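## Task

Transfer the one carton lying on the table onto the low platform so it rests flat with the same face on top as originally. No carton may overhang the platform's edge at the end. Leave the platform and the two cartons already on it undisturbed. The carton must stay put with no help from the robot. Finally release it and pull the tool away.

## Robot and tools

ROBOT. Two six-joint UR7e-style arms, left_arm and right_arm, each ending in a vacuum suction cup (no fingers). Bases in the scene frame: left_arm at (+0.043, +0.373, 0) m, quat_wxyz (+1.000, 0, 0, -0.024); right_arm at (-0.029, -0.365, 0) m, quat_wxyz (+0.996, 0, 0, -0.093). Joint ranges (rad): left shoulder pan -3.142..3.142, elbow 0..3.142; right shoulder pan 0..6.283, elbow -3.142..0; for both, shoulder lift -6.283..6.283, wrist 1 -4.712..1.571, wrists 2 and 3 -6.283..6.283. Elbows stop just before fully straight.

FRAME. One scene frame for everything: origin on the tabletop midway between the arms, +x away from the robot over the table, +z up, left_arm on the +y side. The names left/right are arm names, not image sides. The controlled point of each arm is its cup point: the centre of the 36 mm cup rim. The cup faces along the cup point's own +z axis, so a downward-facing cup has that axis along scene -z. About 4 cm behind the rim the tool body and wrist camera widen to roughly 9 cm sideways; keep that in mind near boxes.

ROW FORMAT. Every motion command is one flat list of 16 numbers covering both arms, even if one arm should not move: left x, y, z (metres), qw, qx, qy, qz (unit quaternion, w first), left suction; then the same eight for right_arm. Positions and quaternions are absolute targets in the scene frame, not offsets. Suction is in [-1, 1]: above 0.01 means on, 0.01 or less means off; it is a command every time, so resend the current value to keep it. To hold an arm still, resend its whole last reported pose; to keep an orientation, repeat the same target quaternion in every row rather than copying a drifted reading. A call is refused (nothing sent) if any target lies over 0.6 m from that arm's last reported position along any cup-point axis. Each control step the command is clipped to 100 mm and 16 degrees from the measured pose; motion trails the command by about 0.17 s and position wins over orientation when both cannot be met.

TOOLS.
- execute_actions {actions, pictures}: actions holds at most one item. [] just returns the state. {"rows": [[16 numbers], ...], "steps": n}: 1 to 15 rows, n 1 to 15 (default 15), each step 1/30 s, the last row repeats to fill. {"steps": n} with no rows is a wait of up to 300 steps counted from the previous result, including reply time. pictures (boolean) toggles camera images.
- move {target, speed, stop_force}: target is one 16-number row as above. Both cup points travel straight lines that finish together, lasting 0.5 to 10 s (cut off at 10 s). speed is 0.002 to 0.5 m/s (default 0.25); rotation is capped at twice that in rad/s, taking the shorter way round. Paths ignore obstacles and the other arm; real motion lags, drifts, and can overshoot speed near full reach. stop_force (9 to 40 N, shared, not allowed in the first 0.2 s) ends an arm's path when its wrist sensor feels that much extra push against the motion for 2 steps; the arm backs to its pose 2 steps earlier and holds. Use it with very slow speed to approach surfaces; the peak can still exceed it. Do not rely on it for an arm that rotates during the move, and omit it when lifting off something the cup presses on. An arm already within 1.5 mm and 0.5 degrees of its target only stops at sensor saturation. The result adds a move: line with each ending (done, off_target, moving, held, fault, contact) and limits (paced = target clipped; held = some steps blocked, after which the arm may surge), plus each cup point's distance from its target.
- wait {seconds}: 0 to 10, sends nothing new.
- zoom_image {camera, region}: camera is cam_head_left, cam_head_right, cam_left_wrist or cam_right_wrist (all 504x504); region [x0, y0, x1, y1] in pixels from the top-left, at most 504 by 504.
- read_manual {section}: only "licences"; no motion.
- finished_scene {scene}: the current scene's number; ends and grades it irreversibly, then gives the next task.

RESULTS. The state line gives each cup point's position, quaternion and velocities; printed positions can be off at long reach. "pose unreachable" means the clearance check altered or blocked a command; HELD marks steps not sent. A "Hand target" line shows where the controller currently drives each cup. suction_measured is about 0 with no seal and 0.83 or more on airtight surfaces; part_present turns 1 at 0.50 and 0 below 0.45. Wrist force/torque are in the cup point's axes, pointing from the contact back into the arm, with offsets up to about 4 N, noise up to 2.4 N, saturation near 50 N. Joint torques are rough and not trustworthy for contact. MOTOR HOT appears at 70 °C; at 85 °C the arm is braked until it cools.

GRIPPING. Turn suction on and seat the whole rim on a smooth flat face, away from edges, seams and holes. The cup compresses, so a held part ends up to about 12 mm nearer the tool. Vacuum can lift a part even without tool motion. To release, set the carton down on its support, then switch suction off, and rise more than 15 mm. A cup sealed onto the table pins the tool until suction is off.

AVOID. An external force of 150 N anywhere on an arm, or a joint reaching its load limit (138 N m for the three big joints, 25.7 N m for the wrists, held weight included), stops that arm for 10 s and drops the rest of the call. Arms are stiff, so targets slightly past contact can fault. Keep arms from colliding. Avoid drops, slams, hard pushes, knocking the platform or its cartons, and anything leaving the table, which fails the job. Loose objects may get an occasional outside nudge.

Each tool is called after "Call:" as name(argument=value, ...), one argument or row to a line, values as JSON.

## Session

Call:
execute_actions(
  actions=[],
)

Scene clock: 0.00 s of 9600.00 s.
left_arm: end_effector_position=(+0.4713, +0.3518, +0.4093) suction_measured=0.00 part_present=0 end_effector_quat_wxyz=(-0.000, +0.025, +1.000, -0.000) end_effector_velocity=(-0.000, -0.000, +0.000) end_effector_angular_velocity=(-0.001, -0.000, +0.000) | right_arm: end_effector_position=(+0.3924, -0.4443, +0.4088) suction_measured=0.00 part_present=0 end_effector_quat_wxyz=(-0.000, +0.093, +0.996, +0.000) end_effector_velocity=(+0.000, +0.000, +0.001) end_effector_angular_velocity=(-0.000, -0.002, +0.001)
Joint positions: left_arm=[-0.317 -1.746  1.517 -1.342 -1.571  1.255] | right_arm=[ 3.458 -1.396 -1.518 -1.799  1.572  1.888]
Joint velocities: left_arm=[ 0. -0. -0.  0. -0.  0.] | right_arm=[ 0.001 -0.     0.001  0.001 -0.    -0.   ]
Joint torques (N m, as the arm reports them, + toward a larger angle): no reading
Wrist force (N, on the end effector, along its own x y z axes, offset not removed): no reading
Wrist torque (N m, same axes, about the end effector's origin, offset not removed): no reading
Hand target (left_arm): +0.471, +0.352, +0.409; -0.000, +0.025, +1.000, -0.000
Hand target (right_arm): +0.392, -0.444, +0.409; -0.000, +0.093, +0.996, +0.000

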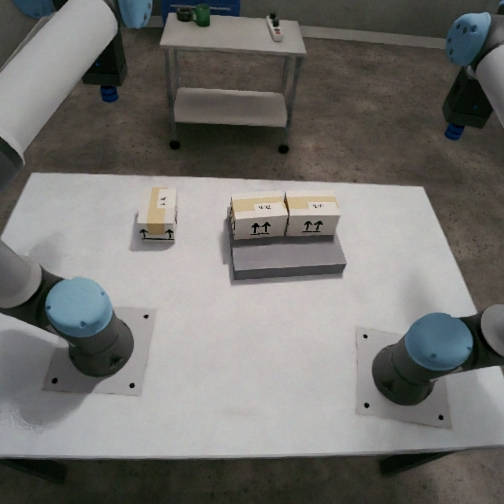

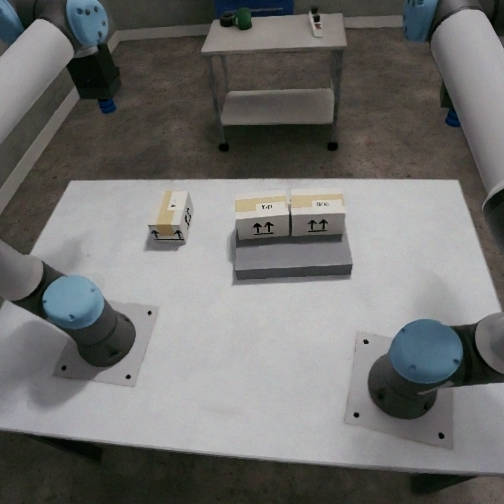

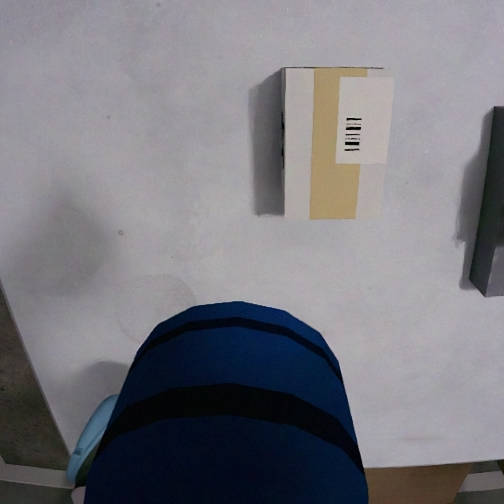

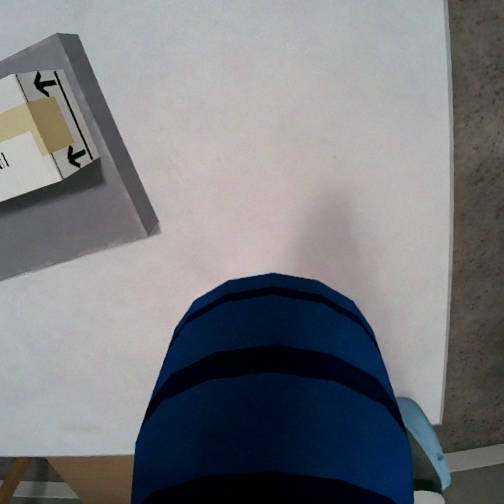

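Call:
zoom_image(
  camera="cam_head_left",
  region=[110, 160, 370, 300],
)

Call:
zoom_image(
  camera="cam_head_right",
  region=[110, 160, 370, 300],
)

Region (110, 160, 370, 300) of cam_head_left's 504x504 image, scaled by 1.938, with more detail than that image has; it fills the top 271 rows of this view, and the rest is white.

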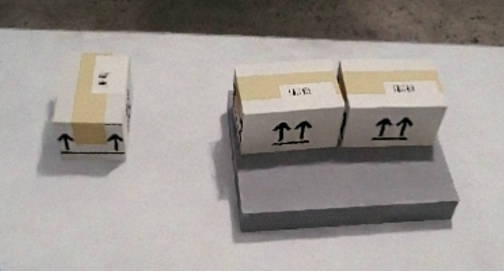

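Region (110, 160, 370, 300) of cam_head_right's 504x504 image, scaled by 1.938, with more detail than that image has; it fills the top 271 rows of this view, and the rest is white.

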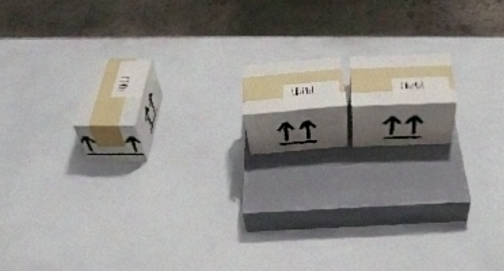

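Call:
move(
  target=[0.45,0.27,0.25,0,0,1,0,0, 0.30,-0.50,0.40,0,0.093,0.996,0,0],
  speed=0.4,
)

Scene clock: 35.63 s of 9600.00 s.
left_arm: end_effector_position=(+0.4500, +0.2701, +0.2502) suction_measured=0.00 part_present=0 end_effector_quat_wxyz=(-0.000, +0.000, +1.000, -0.000) end_effector_velocity=(+0.000, -0.001, -0.002) end_effector_angular_velocity=(+0.001, -0.002, -0.001) | right_arm: end_effector_position=(+0.3001, -0.5000, +0.4000) suction_measured=0.00 part_present=0 end_effector_quat_wxyz=(+0.000, +0.093, +0.996, +0.000) end_effector_velocity=(-0.001, -0.001, +0.000) end_effector_angular_velocity=(+0.001, -0.002, +0.000)
Joint positions: left_arm=[-0.522 -1.779  1.952 -1.744 -1.571  1.   ] | right_arm=[ 3.323 -1.213 -1.671 -1.829  1.571  1.753]
Joint velocities: left_arm=[-0.003  0.001  0.005 -0.007  0.002 -0.002] | right_arm=[-0.002  0.002 -0.    -0.     0.001 -0.002]
Joint torques (N m, as the arm reports them, + toward a larger angle): left_arm=[-13.82  -8.66 -11.7   -4.78   2.3   -1.81] | right_arm=[-12.4   16.98  10.83  -0.2    1.97  -1.62]
Wrist force (N, on the end effector, along its own x y z axes, offset not removed): left_arm=[1.8 -0.8 2.6] | right_arm=[-0.6 -0.9 -0.4]
Wrist torque (N m, same axes, about the end effector's origin, offset not removed): left_arm=[-0.07 -0.09 0.20] | right_arm=[-0.17 0.12 -0.03]
Hand target (left_arm): +0.450, +0.270, +0.250; -0.000, +0.000, +1.000, +0.000
Hand target (right_arm): +0.300, -0.500, +0.400; +0.000, +0.093, +0.996, +0.000
Off the commanded pose (left_arm): 0.000 m, 0 deg.
Off the commanded pose (right_arm): 0.000 m, 0 deg.
After step 90, 31.50 s passed at rest.
move: done

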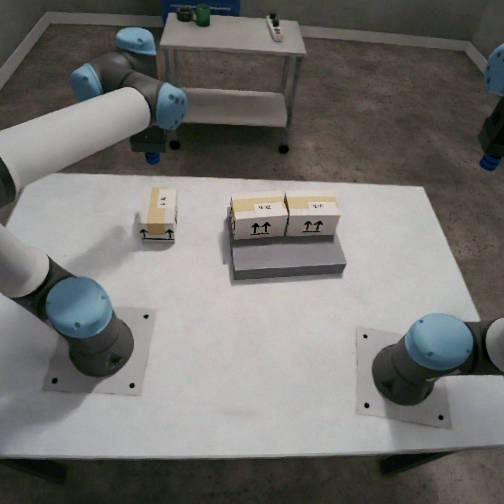

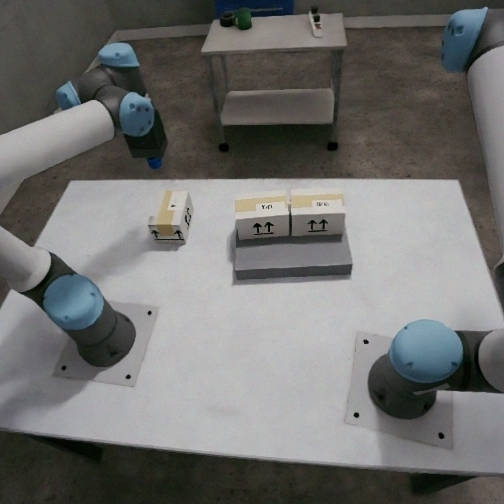

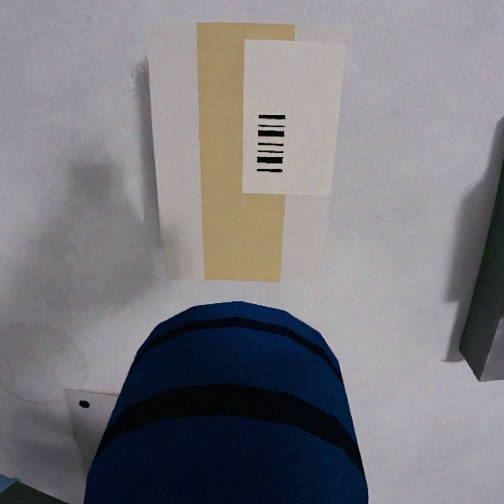

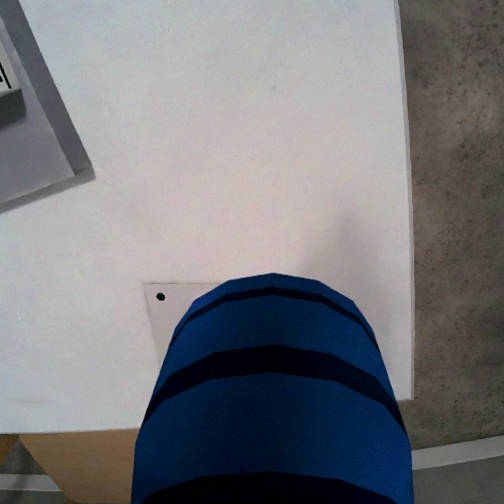

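Call:
move(
  target=[0.45,0.272,0.13,0,0,1,0,0, 0.30,-0.50,0.40,0,0.093,0.996,0,0],
  speed=0.2,
)

Scene clock: 49.53 s of 9600.00 s.
left_arm: end_effector_position=(+0.4500, +0.2720, +0.1301) suction_measured=0.00 part_present=0 end_effector_quat_wxyz=(-0.000, -0.000, +1.000, +0.000) end_effector_velocity=(+0.001, -0.000, -0.002) end_effector_angular_velocity=(-0.000, -0.002, +0.000) | right_arm: end_effector_position=(+0.3000, -0.5000, +0.4000) suction_measured=0.00 part_present=0 end_effector_quat_wxyz=(-0.000, +0.093, +0.996, +0.000) end_effector_velocity=(+0.000, +0.000, -0.000) end_effector_angular_velocity=(-0.001, -0.000, +0.002)
Joint positions: left_arm=[-0.518 -1.67   2.19  -2.09  -1.571  1.004] | right_arm=[ 3.323 -1.213 -1.671 -1.829  1.571  1.753]
Joint velocities: left_arm=[ 0.     0.004  0.002 -0.007  0.001 -0.   ] | right_arm=[ 0.002  0.    -0.001  0.001 -0.001 -0.001]
Joint torques (N m, as the arm reports them, + toward a larger angle): left_arm=[ 13.4  -11.77  -8.47  -4.67   2.38   2.05] | right_arm=[ 3.75 16.06 10.69 -0.08 -0.43  1.49]
Wrist force (N, on the end effector, along its own x y z axes, offset not removed): left_arm=[-2.1 0.2 0.9] | right_arm=[-1.4 -0.9 0.0]
Wrist torque (N m, same axes, about the end effector's origin, offset not removed): left_arm=[0.08 0.46 0.18] | right_arm=[-0.21 0.23 -0.14]
Hand target (left_arm): +0.450, +0.272, +0.130; -0.000, -0.000, +1.000, +0.000
Hand target (right_arm): +0.300, -0.500, +0.400; +0.000, +0.093, +0.996, +0.000
Off the commanded pose (left_arm): 0.000 m, 0 deg.
Off the commanded pose (right_arm): 0.000 m, 0 deg.
After step 90, 9.73 s passed at rest.
move: done

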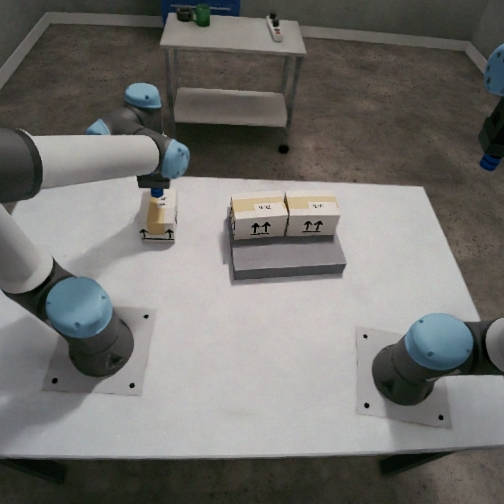

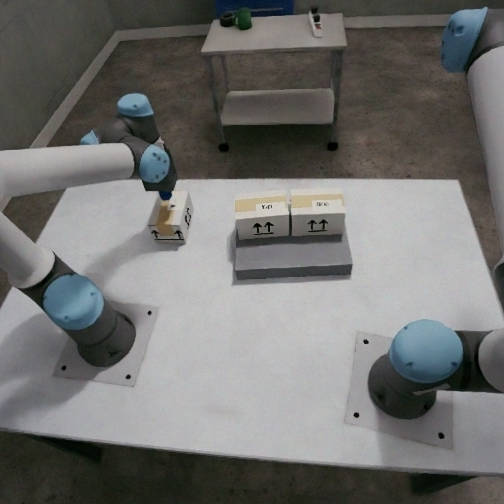

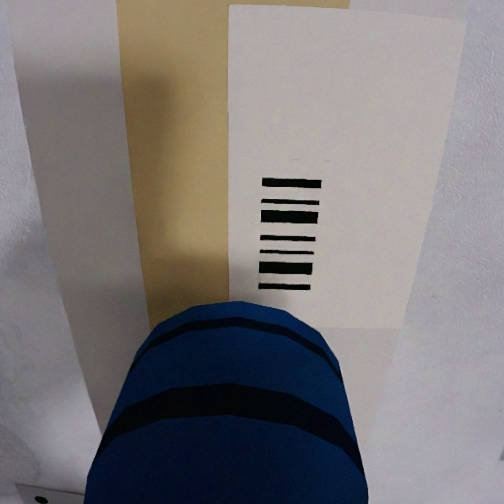

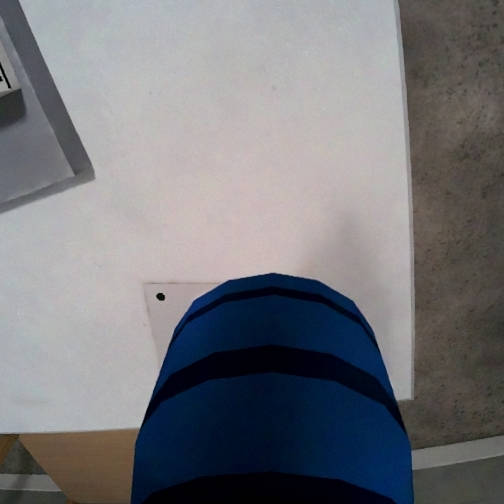

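Call:
move(
  target=[0.45,0.272,0.04,0,0,1,0,1, 0.30,-0.50,0.40,0,0.093,0.996,0,0],
  speed=0.02,
  stop_force=12,
)

Scene clock: 70.77 s of 9600.00 s.
left_arm: end_effector_position=(+0.4508, +0.2715, +0.0768) suction_measured=0.90 part_present=1 end_effector_quat_wxyz=(+0.002, -0.000, +1.000, -0.001) end_effector_velocity=(+0.000, +0.000, +0.000) end_effector_angular_velocity=(+0.000, -0.000, +0.000) | right_arm: end_effector_position=(+0.3000, -0.5000, +0.4000) suction_measured=0.00 part_present=0 end_effector_quat_wxyz=(+0.000, +0.093, +0.996, -0.000) end_effector_velocity=(-0.000, -0.001, -0.000) end_effector_angular_velocity=(-0.001, +0.001, -0.002)
Joint positions: left_arm=[-0.518 -1.58   2.273 -2.268 -1.571  1.004] | right_arm=[ 3.323 -1.213 -1.671 -1.829  1.571  1.753]
Joint velocities: left_arm=[ 0. -0. -0. -0.  0.  0.] | right_arm=[-0.001 -0.    -0.001 -0.    -0.001  0.001]
Joint torques (N m, as the arm reports them, + toward a larger angle): left_arm=[ -0.01 -17.66 -18.67  -2.82   0.02   0.25] | right_arm=[14.55 16.84 10.92 -0.12 -2.41  1.44]
Wrist force (N, on the end effector, along its own x y z axes, offset not removed): left_arm=[4.8 4.0 -26.7] | right_arm=[-0.8 -1.9 -1.1]
Wrist torque (N m, same axes, about the end effector's origin, offset not removed): left_arm=[0.12 0.43 0.05] | right_arm=[-0.44 0.11 -0.06]
Hand target (left_arm): +0.451, +0.271, +0.077; +0.002, -0.000, +1.000, -0.001
Hand target (right_arm): +0.300, -0.500, +0.400; -0.000, +0.093, +0.996, -0.000
Off the commanded pose (left_arm): 0.037 m, 0 deg.
Off the commanded pose (right_arm): 0.000 m, 0 deg.
FORCE FAULT: contact force on the left arm reached its limit, and that arm stopped for 10 seconds. The contact can be on any part of that arm, not only on its tool. That arm's remaining commands of this call were not run. That arm holds still and accepts commands again. Move the arm away from the contact; if what it grips holds it there, let go first. Pushing or pulling that hard again can fault the arm again.
After step 90, 5.30 s passed at rest.
move: fault (left_arm; stop_force had ended the path)

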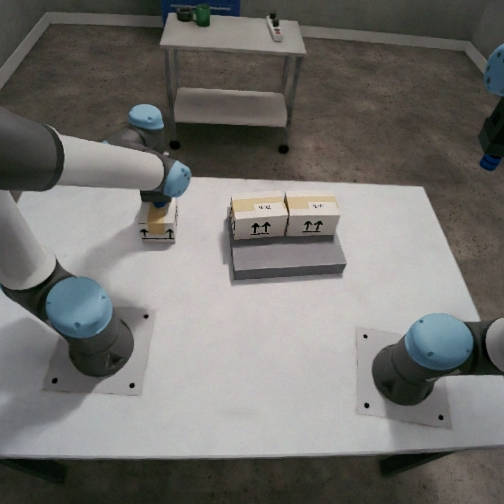

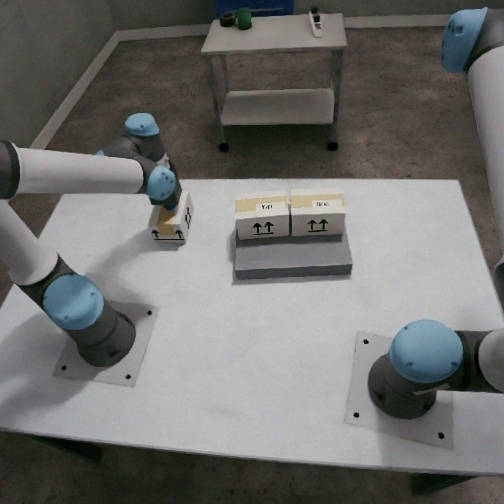

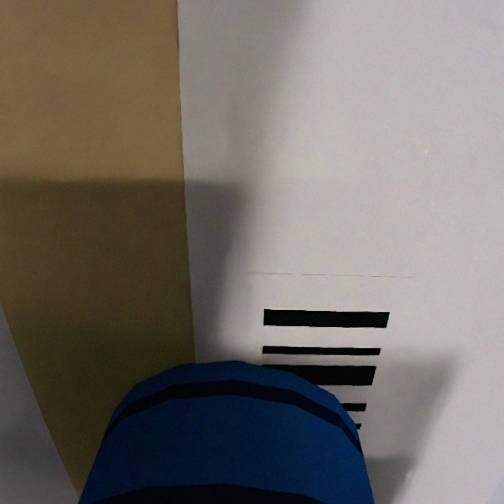

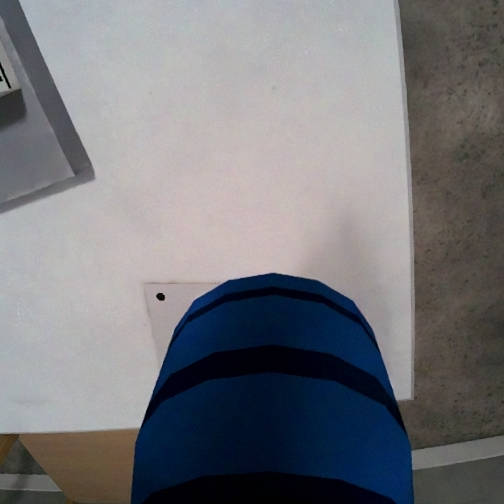

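Call:
move(
  target=[0.45,0.29,0.22,0,0,1,0,1, 0.36,-0.08,0.33,0,0,1,0,0],
  speed=0.2,
)

Scene clock: 81.37 s of 9600.00 s.
left_arm: end_effector_position=(+0.4499, +0.2901, +0.2200) suction_measured=0.90 part_present=1 end_effector_quat_wxyz=(+0.000, -0.000, +1.000, -0.000) end_effector_velocity=(+0.000, -0.000, +0.001) end_effector_angular_velocity=(-0.000, -0.001, -0.001) | right_arm: end_effector_position=(+0.3597, -0.0802, +0.3300) suction_measured=0.00 part_present=0 end_effector_quat_wxyz=(-0.000, +0.000, +1.000, -0.000) end_effector_velocity=(+0.000, +0.003, -0.000) end_effector_angular_velocity=(-0.000, -0.001, +0.002)
Joint positions: left_arm=[-0.48  -1.774  2.027 -1.824 -1.571  1.043] | right_arm=[ 4.24  -1.504 -1.627 -1.582  1.571  2.483]
Joint velocities: left_arm=[ 0.    -0.    -0.002  0.002 -0.     0.001] | right_arm=[ 0.004 -0.004  0.003  0.001 -0.001  0.002]
Joint torques (N m, as the arm reports them, + toward a larger angle): left_arm=[ 13.07 -24.11 -36.99  -1.48   0.55   2.11] | right_arm=[14.77 14.93 31.85  5.28 -2.49  1.42]
Wrist force (N, on the end effector, along its own x y z axes, offset not removed): left_arm=[-2.0 1.9 5.2] | right_arm=[-1.5 -0.7 0.3]
Wrist torque (N m, same axes, about the end effector's origin, offset not removed): left_arm=[0.44 0.54 0.18] | right_arm=[-0.18 0.26 -0.15]
Hand target (left_arm): +0.450, +0.290, +0.220; +0.000, -0.000, +1.000, -0.000
Hand target (right_arm): +0.360, -0.080, +0.330; -0.000, +0.000, +1.000, -0.000
Off the commanded pose (left_arm): 0.000 m, 0 deg.
Off the commanded pose (right_arm): 0.000 m, 0 deg.
After step 90, 4.90 s passed at rest.
move: done

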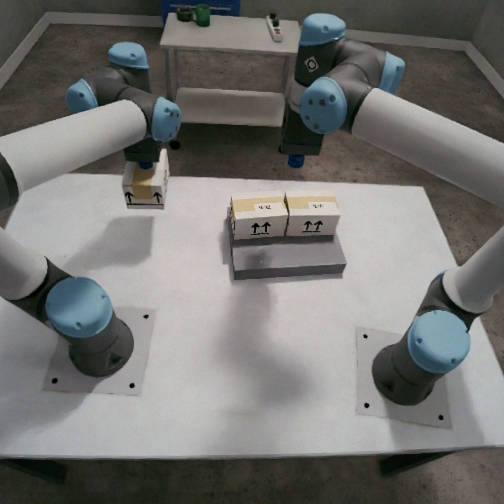

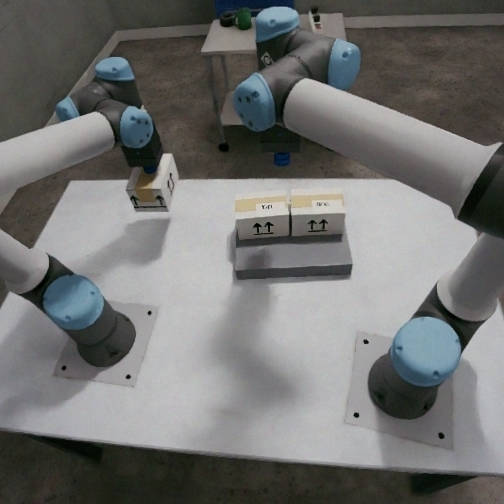

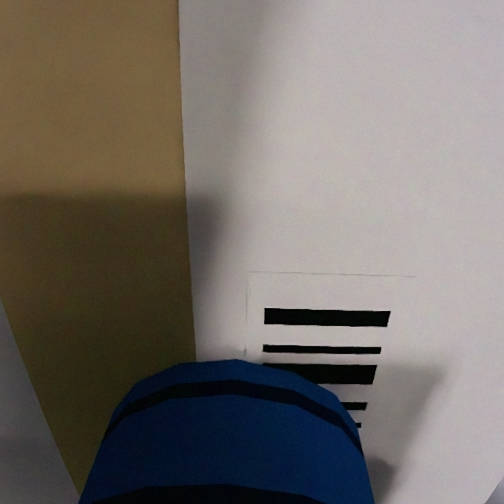

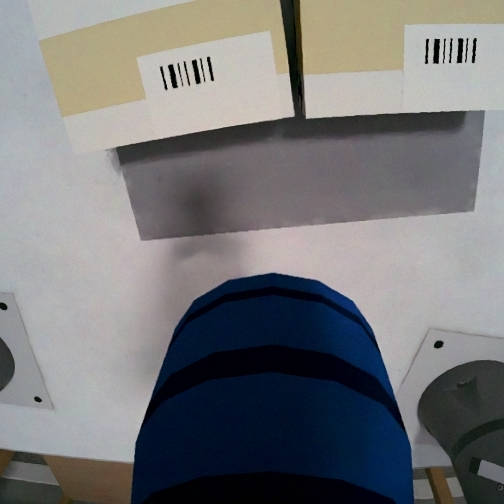

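Call:
move(
  target=[0.45,0.29,0.26,0,0,1,0,1, 0.33,-0.44,0.30,0,0.707,0.707,0,0],
  speed=0.3,
)

Call:
move(
  target=[0.32,-0.185,0.26,0,-0.672,0.741,0,1, 0.33,-0.44,0.30,0,0.707,0.707,0,0],
  speed=0.2,
)

Scene clock: 148.03 s of 9600.00 s.
left_arm: end_effector_position=(+0.4500, +0.2900, +0.2600) suction_measured=0.90 part_present=1 end_effector_quat_wxyz=(-0.000, -0.000, +1.000, +0.000) end_effector_velocity=(-0.000, -0.000, +0.000) end_effector_angular_velocity=(-0.001, +0.000, -0.000) | right_arm: end_effector_position=(+0.3302, -0.4398, +0.3000) suction_measured=0.00 part_present=0 end_effector_quat_wxyz=(-0.000, +0.707, +0.707, +0.000) end_effector_velocity=(+0.000, -0.002, -0.000) end_effector_angular_velocity=(+0.000, -0.000, -0.008)
Joint positions: left_arm=[-0.48  -1.794  1.938 -1.715 -1.571  1.043] | right_arm=[ 3.494 -1.21  -1.93  -1.571  1.571  3.308]
Joint velocities: left_arm=[ 0.    -0.    -0.001  0.001 -0.001  0.   ] | right_arm=[-0.007 -0.002  0.001  0.001  0.     0.001]
Joint torques (N m, as the arm reports them, + toward a larger angle): left_arm=[ -7.04 -24.28 -37.8   -1.23   0.08  -1.48] | right_arm=[-14.06   2.07  30.68   5.5    1.98   1.33]
Wrist force (N, on the end effector, along its own x y z axes, offset not removed): left_arm=[-3.1 -1.2 3.6] | right_arm=[-2.4 -0.3 -0.3]
Wrist torque (N m, same axes, about the end effector's origin, offset not removed): left_arm=[-0.11 0.48 0.08] | right_arm=[-0.06 0.45 -0.01]
Hand target (left_arm): +0.450, +0.290, +0.260; +0.000, -0.000, +1.000, -0.000
Hand target (right_arm): +0.330, -0.440, +0.300; -0.000, +0.707, +0.707, +0.000
Off the commanded pose (left_arm): 0.000 m, 0 deg.
Off the commanded pose (right_arm): 0.000 m, 0 deg.
After step 90, 60.50 s passed at rest.
move: done

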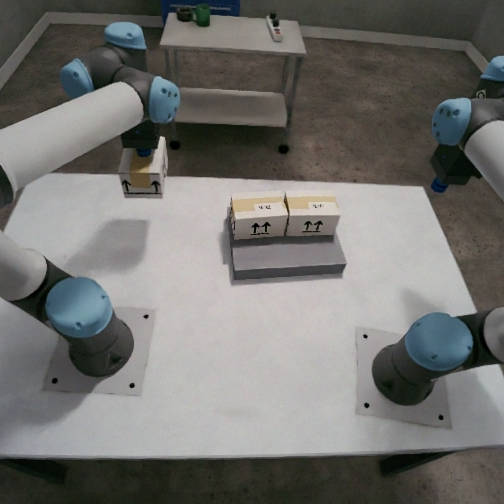

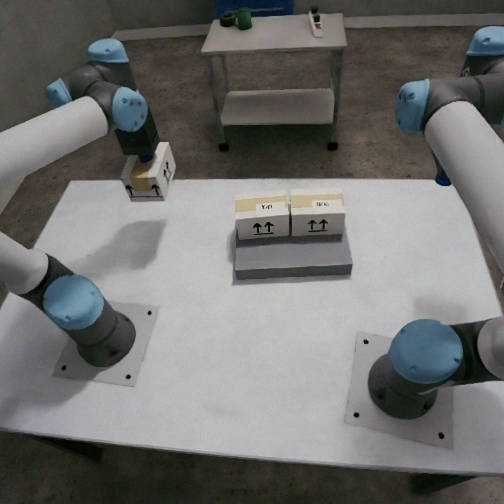

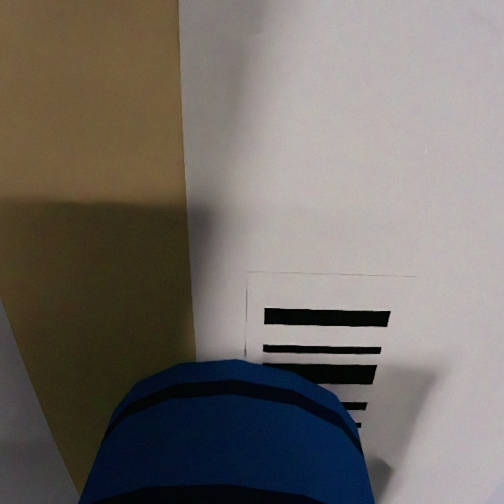

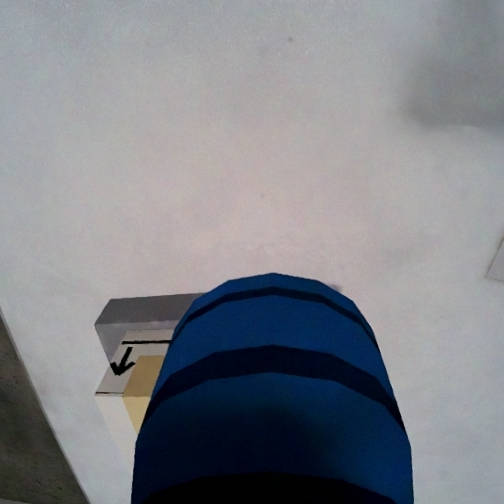

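Scene clock: 152.23 s of 9600.00 s.
left_arm: end_effector_position=(+0.3194, -0.1847, +0.2599) suction_measured=0.90 part_present=1 end_effector_quat_wxyz=(+0.000, +0.672, -0.741, -0.000) end_effector_velocity=(-0.000, -0.002, -0.000) end_effector_angular_velocity=(+0.001, +0.000, +0.004) | right_arm: end_effector_position=(+0.3300, -0.4400, +0.3000) suction_measured=0.00 part_present=0 end_effector_quat_wxyz=(+0.000, +0.707, +0.707, +0.000) end_effector_velocity=(-0.000, +0.000, +0.000) end_effector_angular_velocity=(-0.000, +0.001, +0.001)
Joint positions: left_arm=[-1.278 -1.286  1.413 -1.698 -1.571 -1.228] | right_arm=[ 3.494 -1.21  -1.93  -1.572  1.571  3.308]
Joint velocities: left_arm=[-0.001  0.004 -0.005  0.003 -0.    -0.006] | right_arm=[ 0.001  0.     0.    -0.002  0.    -0.   ]
Joint torques (N m, as the arm reports them, + toward a larger angle): left_arm=[-14.99 -35.64 -37.51  -1.36   2.27  -1.85] | right_arm=[-13.65  16.71  10.79  -0.28  -2.55   1.54]
Wrist force (N, on the end effector, along its own x y z axes, offset not removed): left_arm=[-2.0 -2.0 4.5] | right_arm=[0.1 -0.5 -0.2]
Wrist torque (N m, same axes, about the end effector's origin, offset not removed): left_arm=[-0.25 0.42 0.22] | right_arm=[-0.17 -0.03 -0.12]
Hand target (left_arm): +0.319, -0.185, +0.260; -0.000, -0.672, +0.741, +0.000
Hand target (right_arm): +0.330, -0.440, +0.300; +0.000, +0.707, +0.707, +0.000
Off the commanded pose (left_arm): 0.001 m, 0 deg.
Off the commanded pose (right_arm): 0.000 m, 0 deg.
move: done

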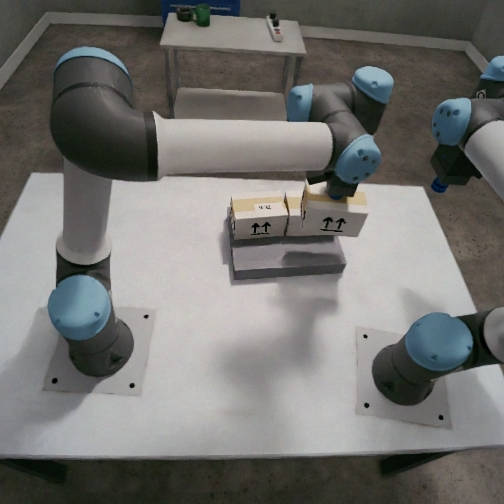

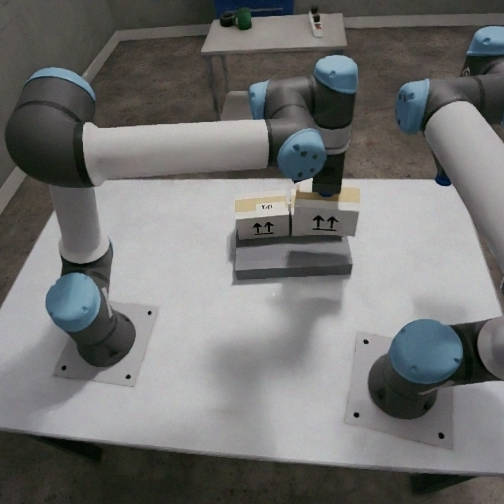

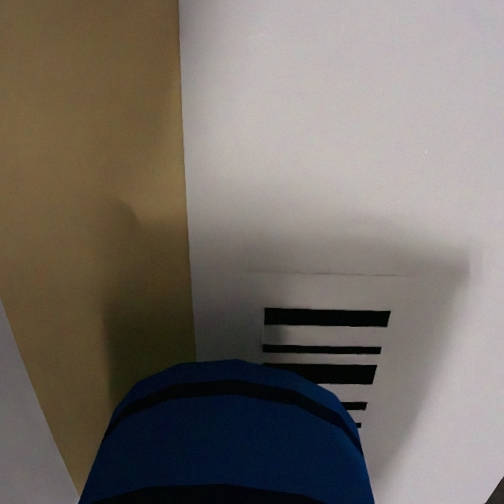

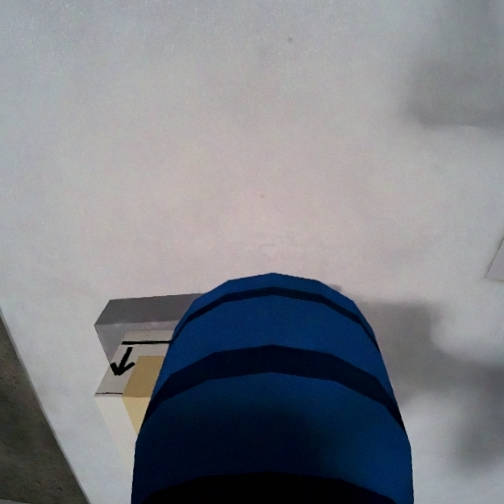

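Call:
move(
  target=[0.32,-0.185,0.16,0,-0.672,0.741,0,1, 0.20,-0.42,0.24,0,0.707,0.707,0,0],
  speed=0.1,
)

Scene clock: 179.50 s of 9600.00 s.
left_arm: end_effector_position=(+0.3200, -0.1851, +0.1601) suction_measured=0.90 part_present=1 end_effector_quat_wxyz=(-0.000, +0.672, -0.741, -0.000) end_effector_velocity=(+0.000, +0.000, -0.001) end_effector_angular_velocity=(+0.000, -0.001, +0.001) | right_arm: end_effector_position=(+0.2001, -0.4201, +0.2401) suction_measured=0.00 part_present=0 end_effector_quat_wxyz=(-0.000, +0.707, +0.707, -0.000) end_effector_velocity=(-0.002, +0.001, -0.000) end_effector_angular_velocity=(+0.000, -0.000, +0.002)
Joint positions: left_arm=[-1.277 -1.226  1.596 -1.941 -1.571 -1.228] | right_arm=[ 3.693 -0.801 -2.256 -1.655  1.571  3.507]
Joint velocities: left_arm=[-0.     0.001  0.002 -0.003  0.001 -0.001] | right_arm=[ 0.01   0.009 -0.003 -0.006  0.     0.009]
Joint torques (N m, as the arm reports them, + toward a larger angle): left_arm=[ 12.8  -36.48 -14.66  -5.26   2.46   2.11] | right_arm=[13.6   2.97 12.55 -0.4  -2.51  1.46]
Wrist force (N, on the end effector, along its own x y z axes, offset not removed): left_arm=[1.2 -0.4 4.6] | right_arm=[-0.2 -0.7 -0.6]
Wrist torque (N m, same axes, about the end effector's origin, offset not removed): left_arm=[0.06 -0.10 0.14] | right_arm=[-0.19 0.08 -0.17]
Hand target (left_arm): +0.320, -0.185, +0.160; +0.000, -0.672, +0.741, +0.000
Hand target (right_arm): +0.200, -0.420, +0.240; -0.000, +0.707, +0.707, -0.000
Off the commanded pose (left_arm): 0.000 m, 0 deg.
Off the commanded pose (right_arm): 0.000 m, 0 deg.
After step 90, 22.37 s passed at rest.
move: done

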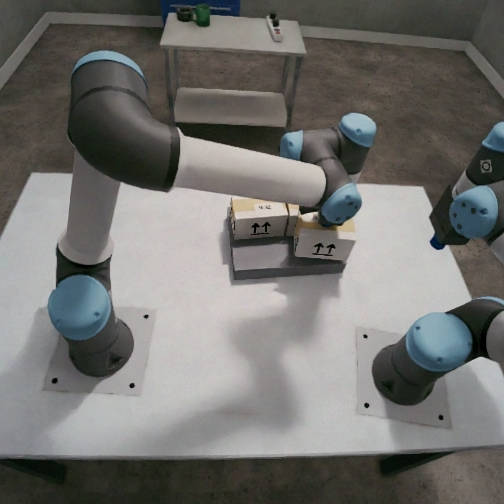

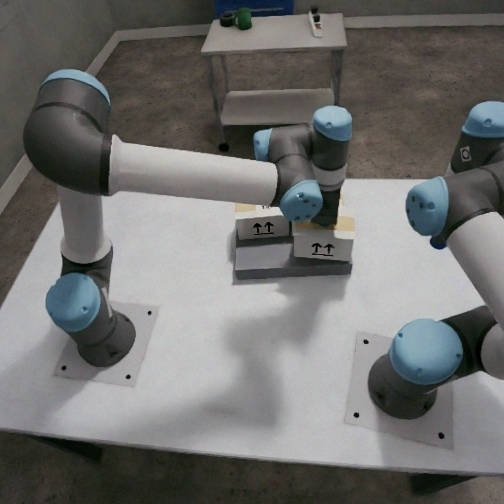

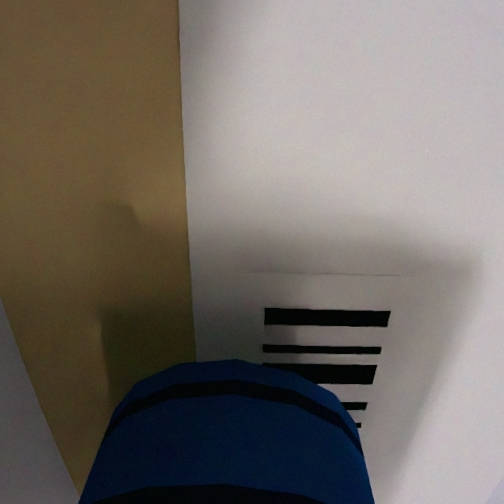

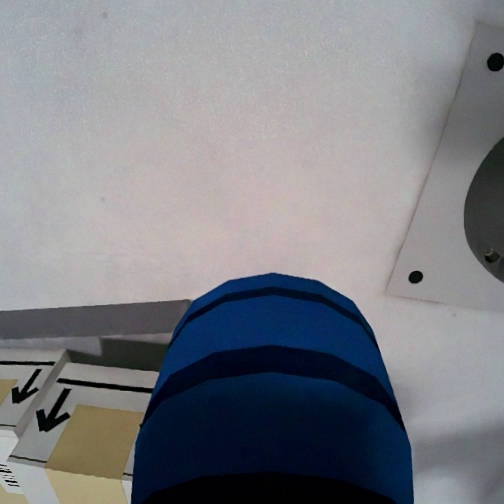

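Call:
move(
  target=[0.32,-0.17,0.155,0,-0.672,0.741,0,1, 0.19,-0.36,0.22,0,1,0,0,0],
  speed=0.1,
)

Scene clock: 199.40 s of 9600.00 s.
left_arm: end_effector_position=(+0.3200, -0.1700, +0.1550) suction_measured=0.90 part_present=1 end_effector_quat_wxyz=(+0.000, +0.672, -0.741, +0.000) end_effector_velocity=(-0.000, -0.000, +0.001) end_effector_angular_velocity=(-0.002, +0.001, -0.000) | right_arm: end_effector_position=(+0.1900, -0.3600, +0.2201) suction_measured=0.00 part_present=0 end_effector_quat_wxyz=(-0.000, +1.000, +0.001, -0.000) end_effector_velocity=(+0.000, +0.000, +0.000) end_effector_angular_velocity=(-0.002, -0.002, -0.010)
Joint positions: left_arm=[-1.271 -1.252  1.646 -1.965 -1.571 -1.222] | right_arm=[ 4.004 -0.732 -2.323 -1.658  1.571  5.388]
Joint velocities: left_arm=[ 0.    -0.    -0.001 -0.    -0.001  0.001] | right_arm=[ 0.006  0.002 -0.    -0.001 -0.003  0.017]
Joint torques (N m, as the arm reports them, + toward a larger angle): left_arm=[ 13.22 -50.01 -12.85  -5.43   2.27   2.15] | right_arm=[12.81 -1.22 10.92  0.92 -1.97  1.56]
Wrist force (N, on the end effector, along its own x y z axes, offset not removed): left_arm=[2.0 0.6 5.1] | right_arm=[-0.1 -0.1 1.2]
Wrist torque (N m, same axes, about the end effector's origin, offset not removed): left_arm=[0.15 -0.20 0.11] | right_arm=[-0.07 0.04 -0.12]
Hand target (left_arm): +0.320, -0.170, +0.155; -0.000, -0.672, +0.741, -0.000
Hand target (right_arm): +0.190, -0.360, +0.220; +0.000, +1.000, +0.000, -0.000
Off the commanded pose (left_arm): 0.000 m, 0 deg.
Off the commanded pose (right_arm): 0.000 m, 0 deg.
After step 90, 8.70 s passed at rest.
move: done

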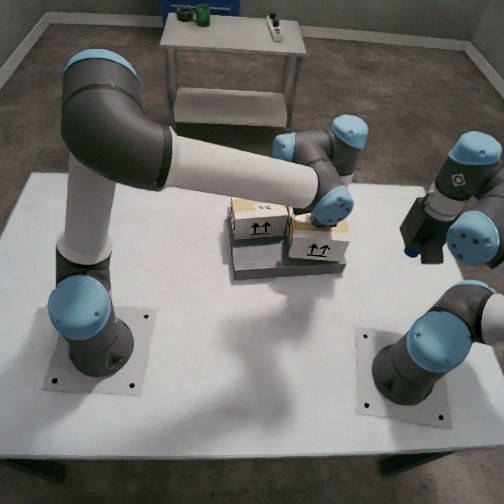

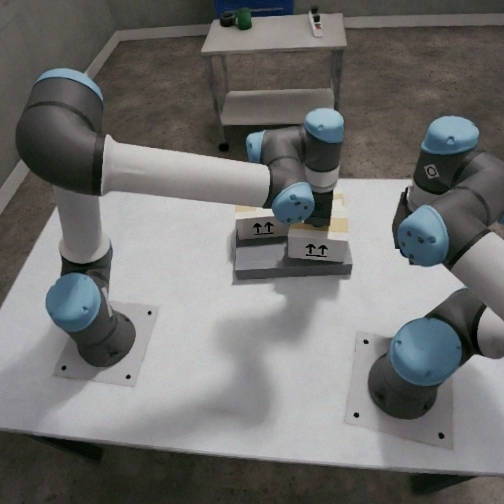

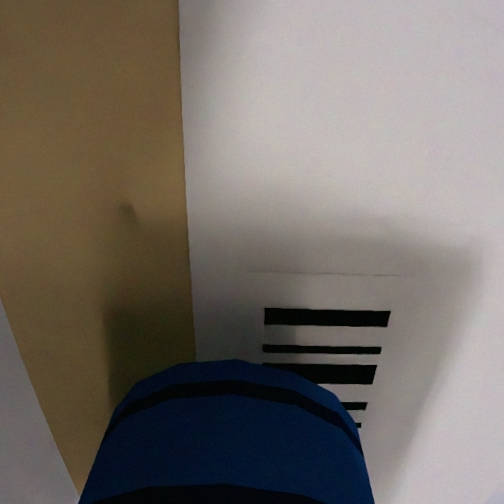

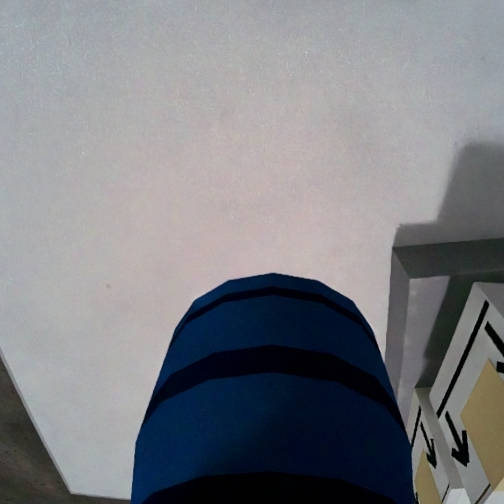

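Call:
move(
  target=[0.33,-0.17,0.138,0,-0.672,0.741,0,1, 0.17,-0.33,0.20,0,1,0,0,0],
  speed=0.03,
)

Call:
zoom_image(
  camera="cam_right_wrist",
  region=[304, 200, 504, 504],
)

Scene clock: 215.47 s of 9600.00 s.
left_arm: end_effector_position=(+0.3300, -0.1700, +0.1381) suction_measured=0.90 part_present=1 end_effector_quat_wxyz=(-0.000, +0.672, -0.741, +0.000) end_effector_velocity=(+0.000, +0.000, -0.001) end_effector_angular_velocity=(+0.001, -0.000, +0.002) | right_arm: end_effector_position=(+0.1700, -0.3301, +0.2001) suction_measured=0.00 part_present=0 end_effector_quat_wxyz=(-0.000, +1.000, +0.000, -0.000) end_effector_velocity=(-0.000, +0.001, -0.001) end_effector_angular_velocity=(-0.001, -0.003, -0.001)
Joint positions: left_arm=[-1.255 -1.226  1.657 -2.002 -1.571 -1.206] | right_arm=[ 4.22  -0.654 -2.386 -1.673  1.571  5.605]
Joint velocities: left_arm=[ 0.001  0.001  0.001 -0.002  0.    -0.001] | right_arm=[ 0.012  0.005 -0.003 -0.001 -0.003  0.014]
Joint torques (N m, as the arm reports them, + toward a larger angle): left_arm=[ 14.19 -35.67 -12.14  -5.4    2.57   2.3 ] | right_arm=[13.63 -3.3  10.78 -0.41 -2.25  1.58]
Wrist force (N, on the end effector, along its own x y z axes, offset not removed): left_arm=[-1.6 0.1 4.7] | right_arm=[-0.2 -0.6 -0.2]
Wrist torque (N m, same axes, about the end effector's origin, offset not removed): left_arm=[-0.12 0.28 0.09] | right_arm=[-0.15 0.09 -0.13]
Hand target (left_arm): +0.330, -0.170, +0.138; -0.000, -0.672, +0.741, -0.000
Hand target (right_arm): +0.170, -0.330, +0.200; +0.000, +1.000, +0.000, -0.000
Off the commanded pose (left_arm): 0.000 m, 0 deg.
Off the commanded pose (right_arm): 0.000 m, 0 deg.
After step 90, 11.37 s passed at rest.
move: done

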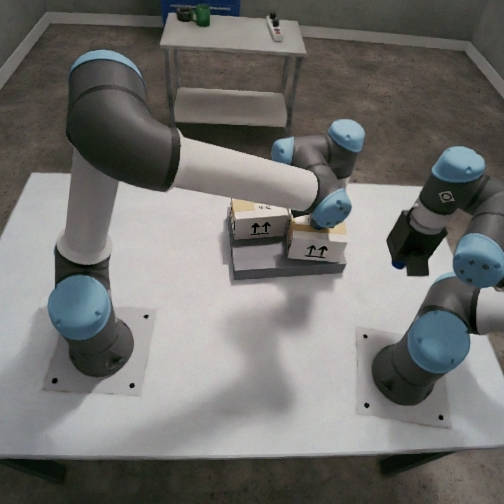

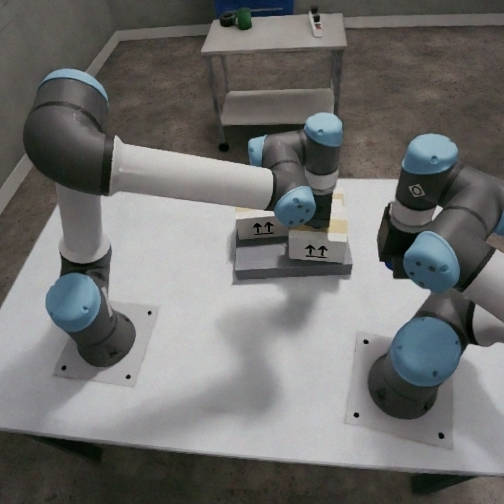

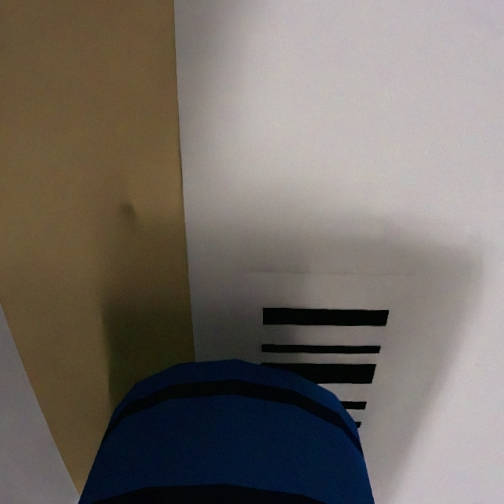

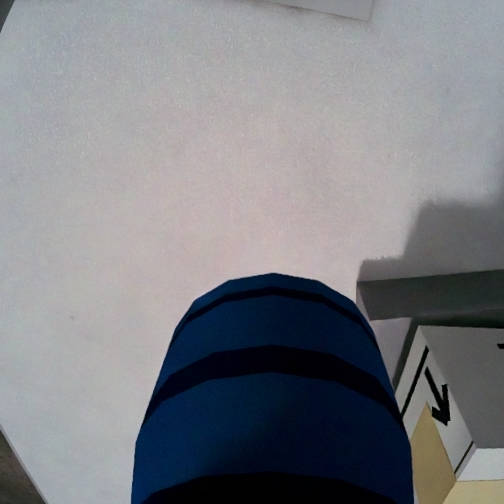

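Region (304, 200, 504, 504) of cam_right_wrist's 504x504 image, scaled by 1.658, with more detail than that image has; it fills the left 332 columns of this view, and the rest is white.

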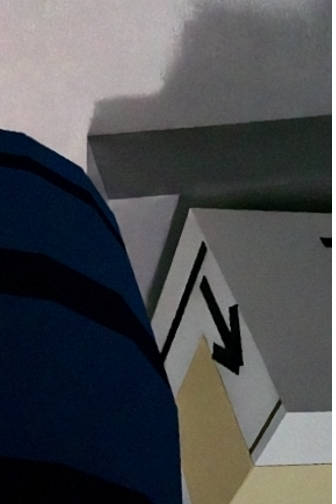

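Call:
zoom_image(
  camera="cam_head_left",
  region=[220, 190, 370, 290],
)

Call:
zoom_image(
  camera="cam_head_right",
  region=[220, 190, 370, 290],
)

Region (220, 190, 370, 290) of cam_head_left's 504x504 image, scaled by 3.360, with more detail than that image has.

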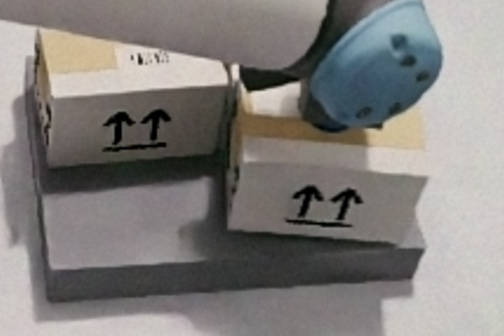

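Region (220, 190, 370, 290) of cam_head_right's 504x504 image, scaled by 3.360, with more detail than that image has.

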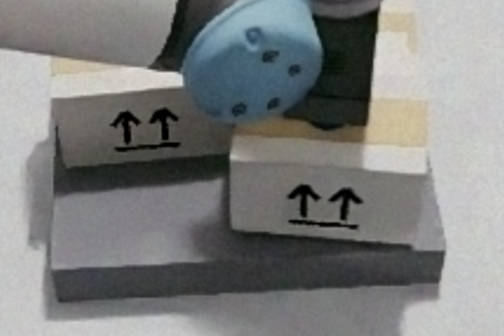

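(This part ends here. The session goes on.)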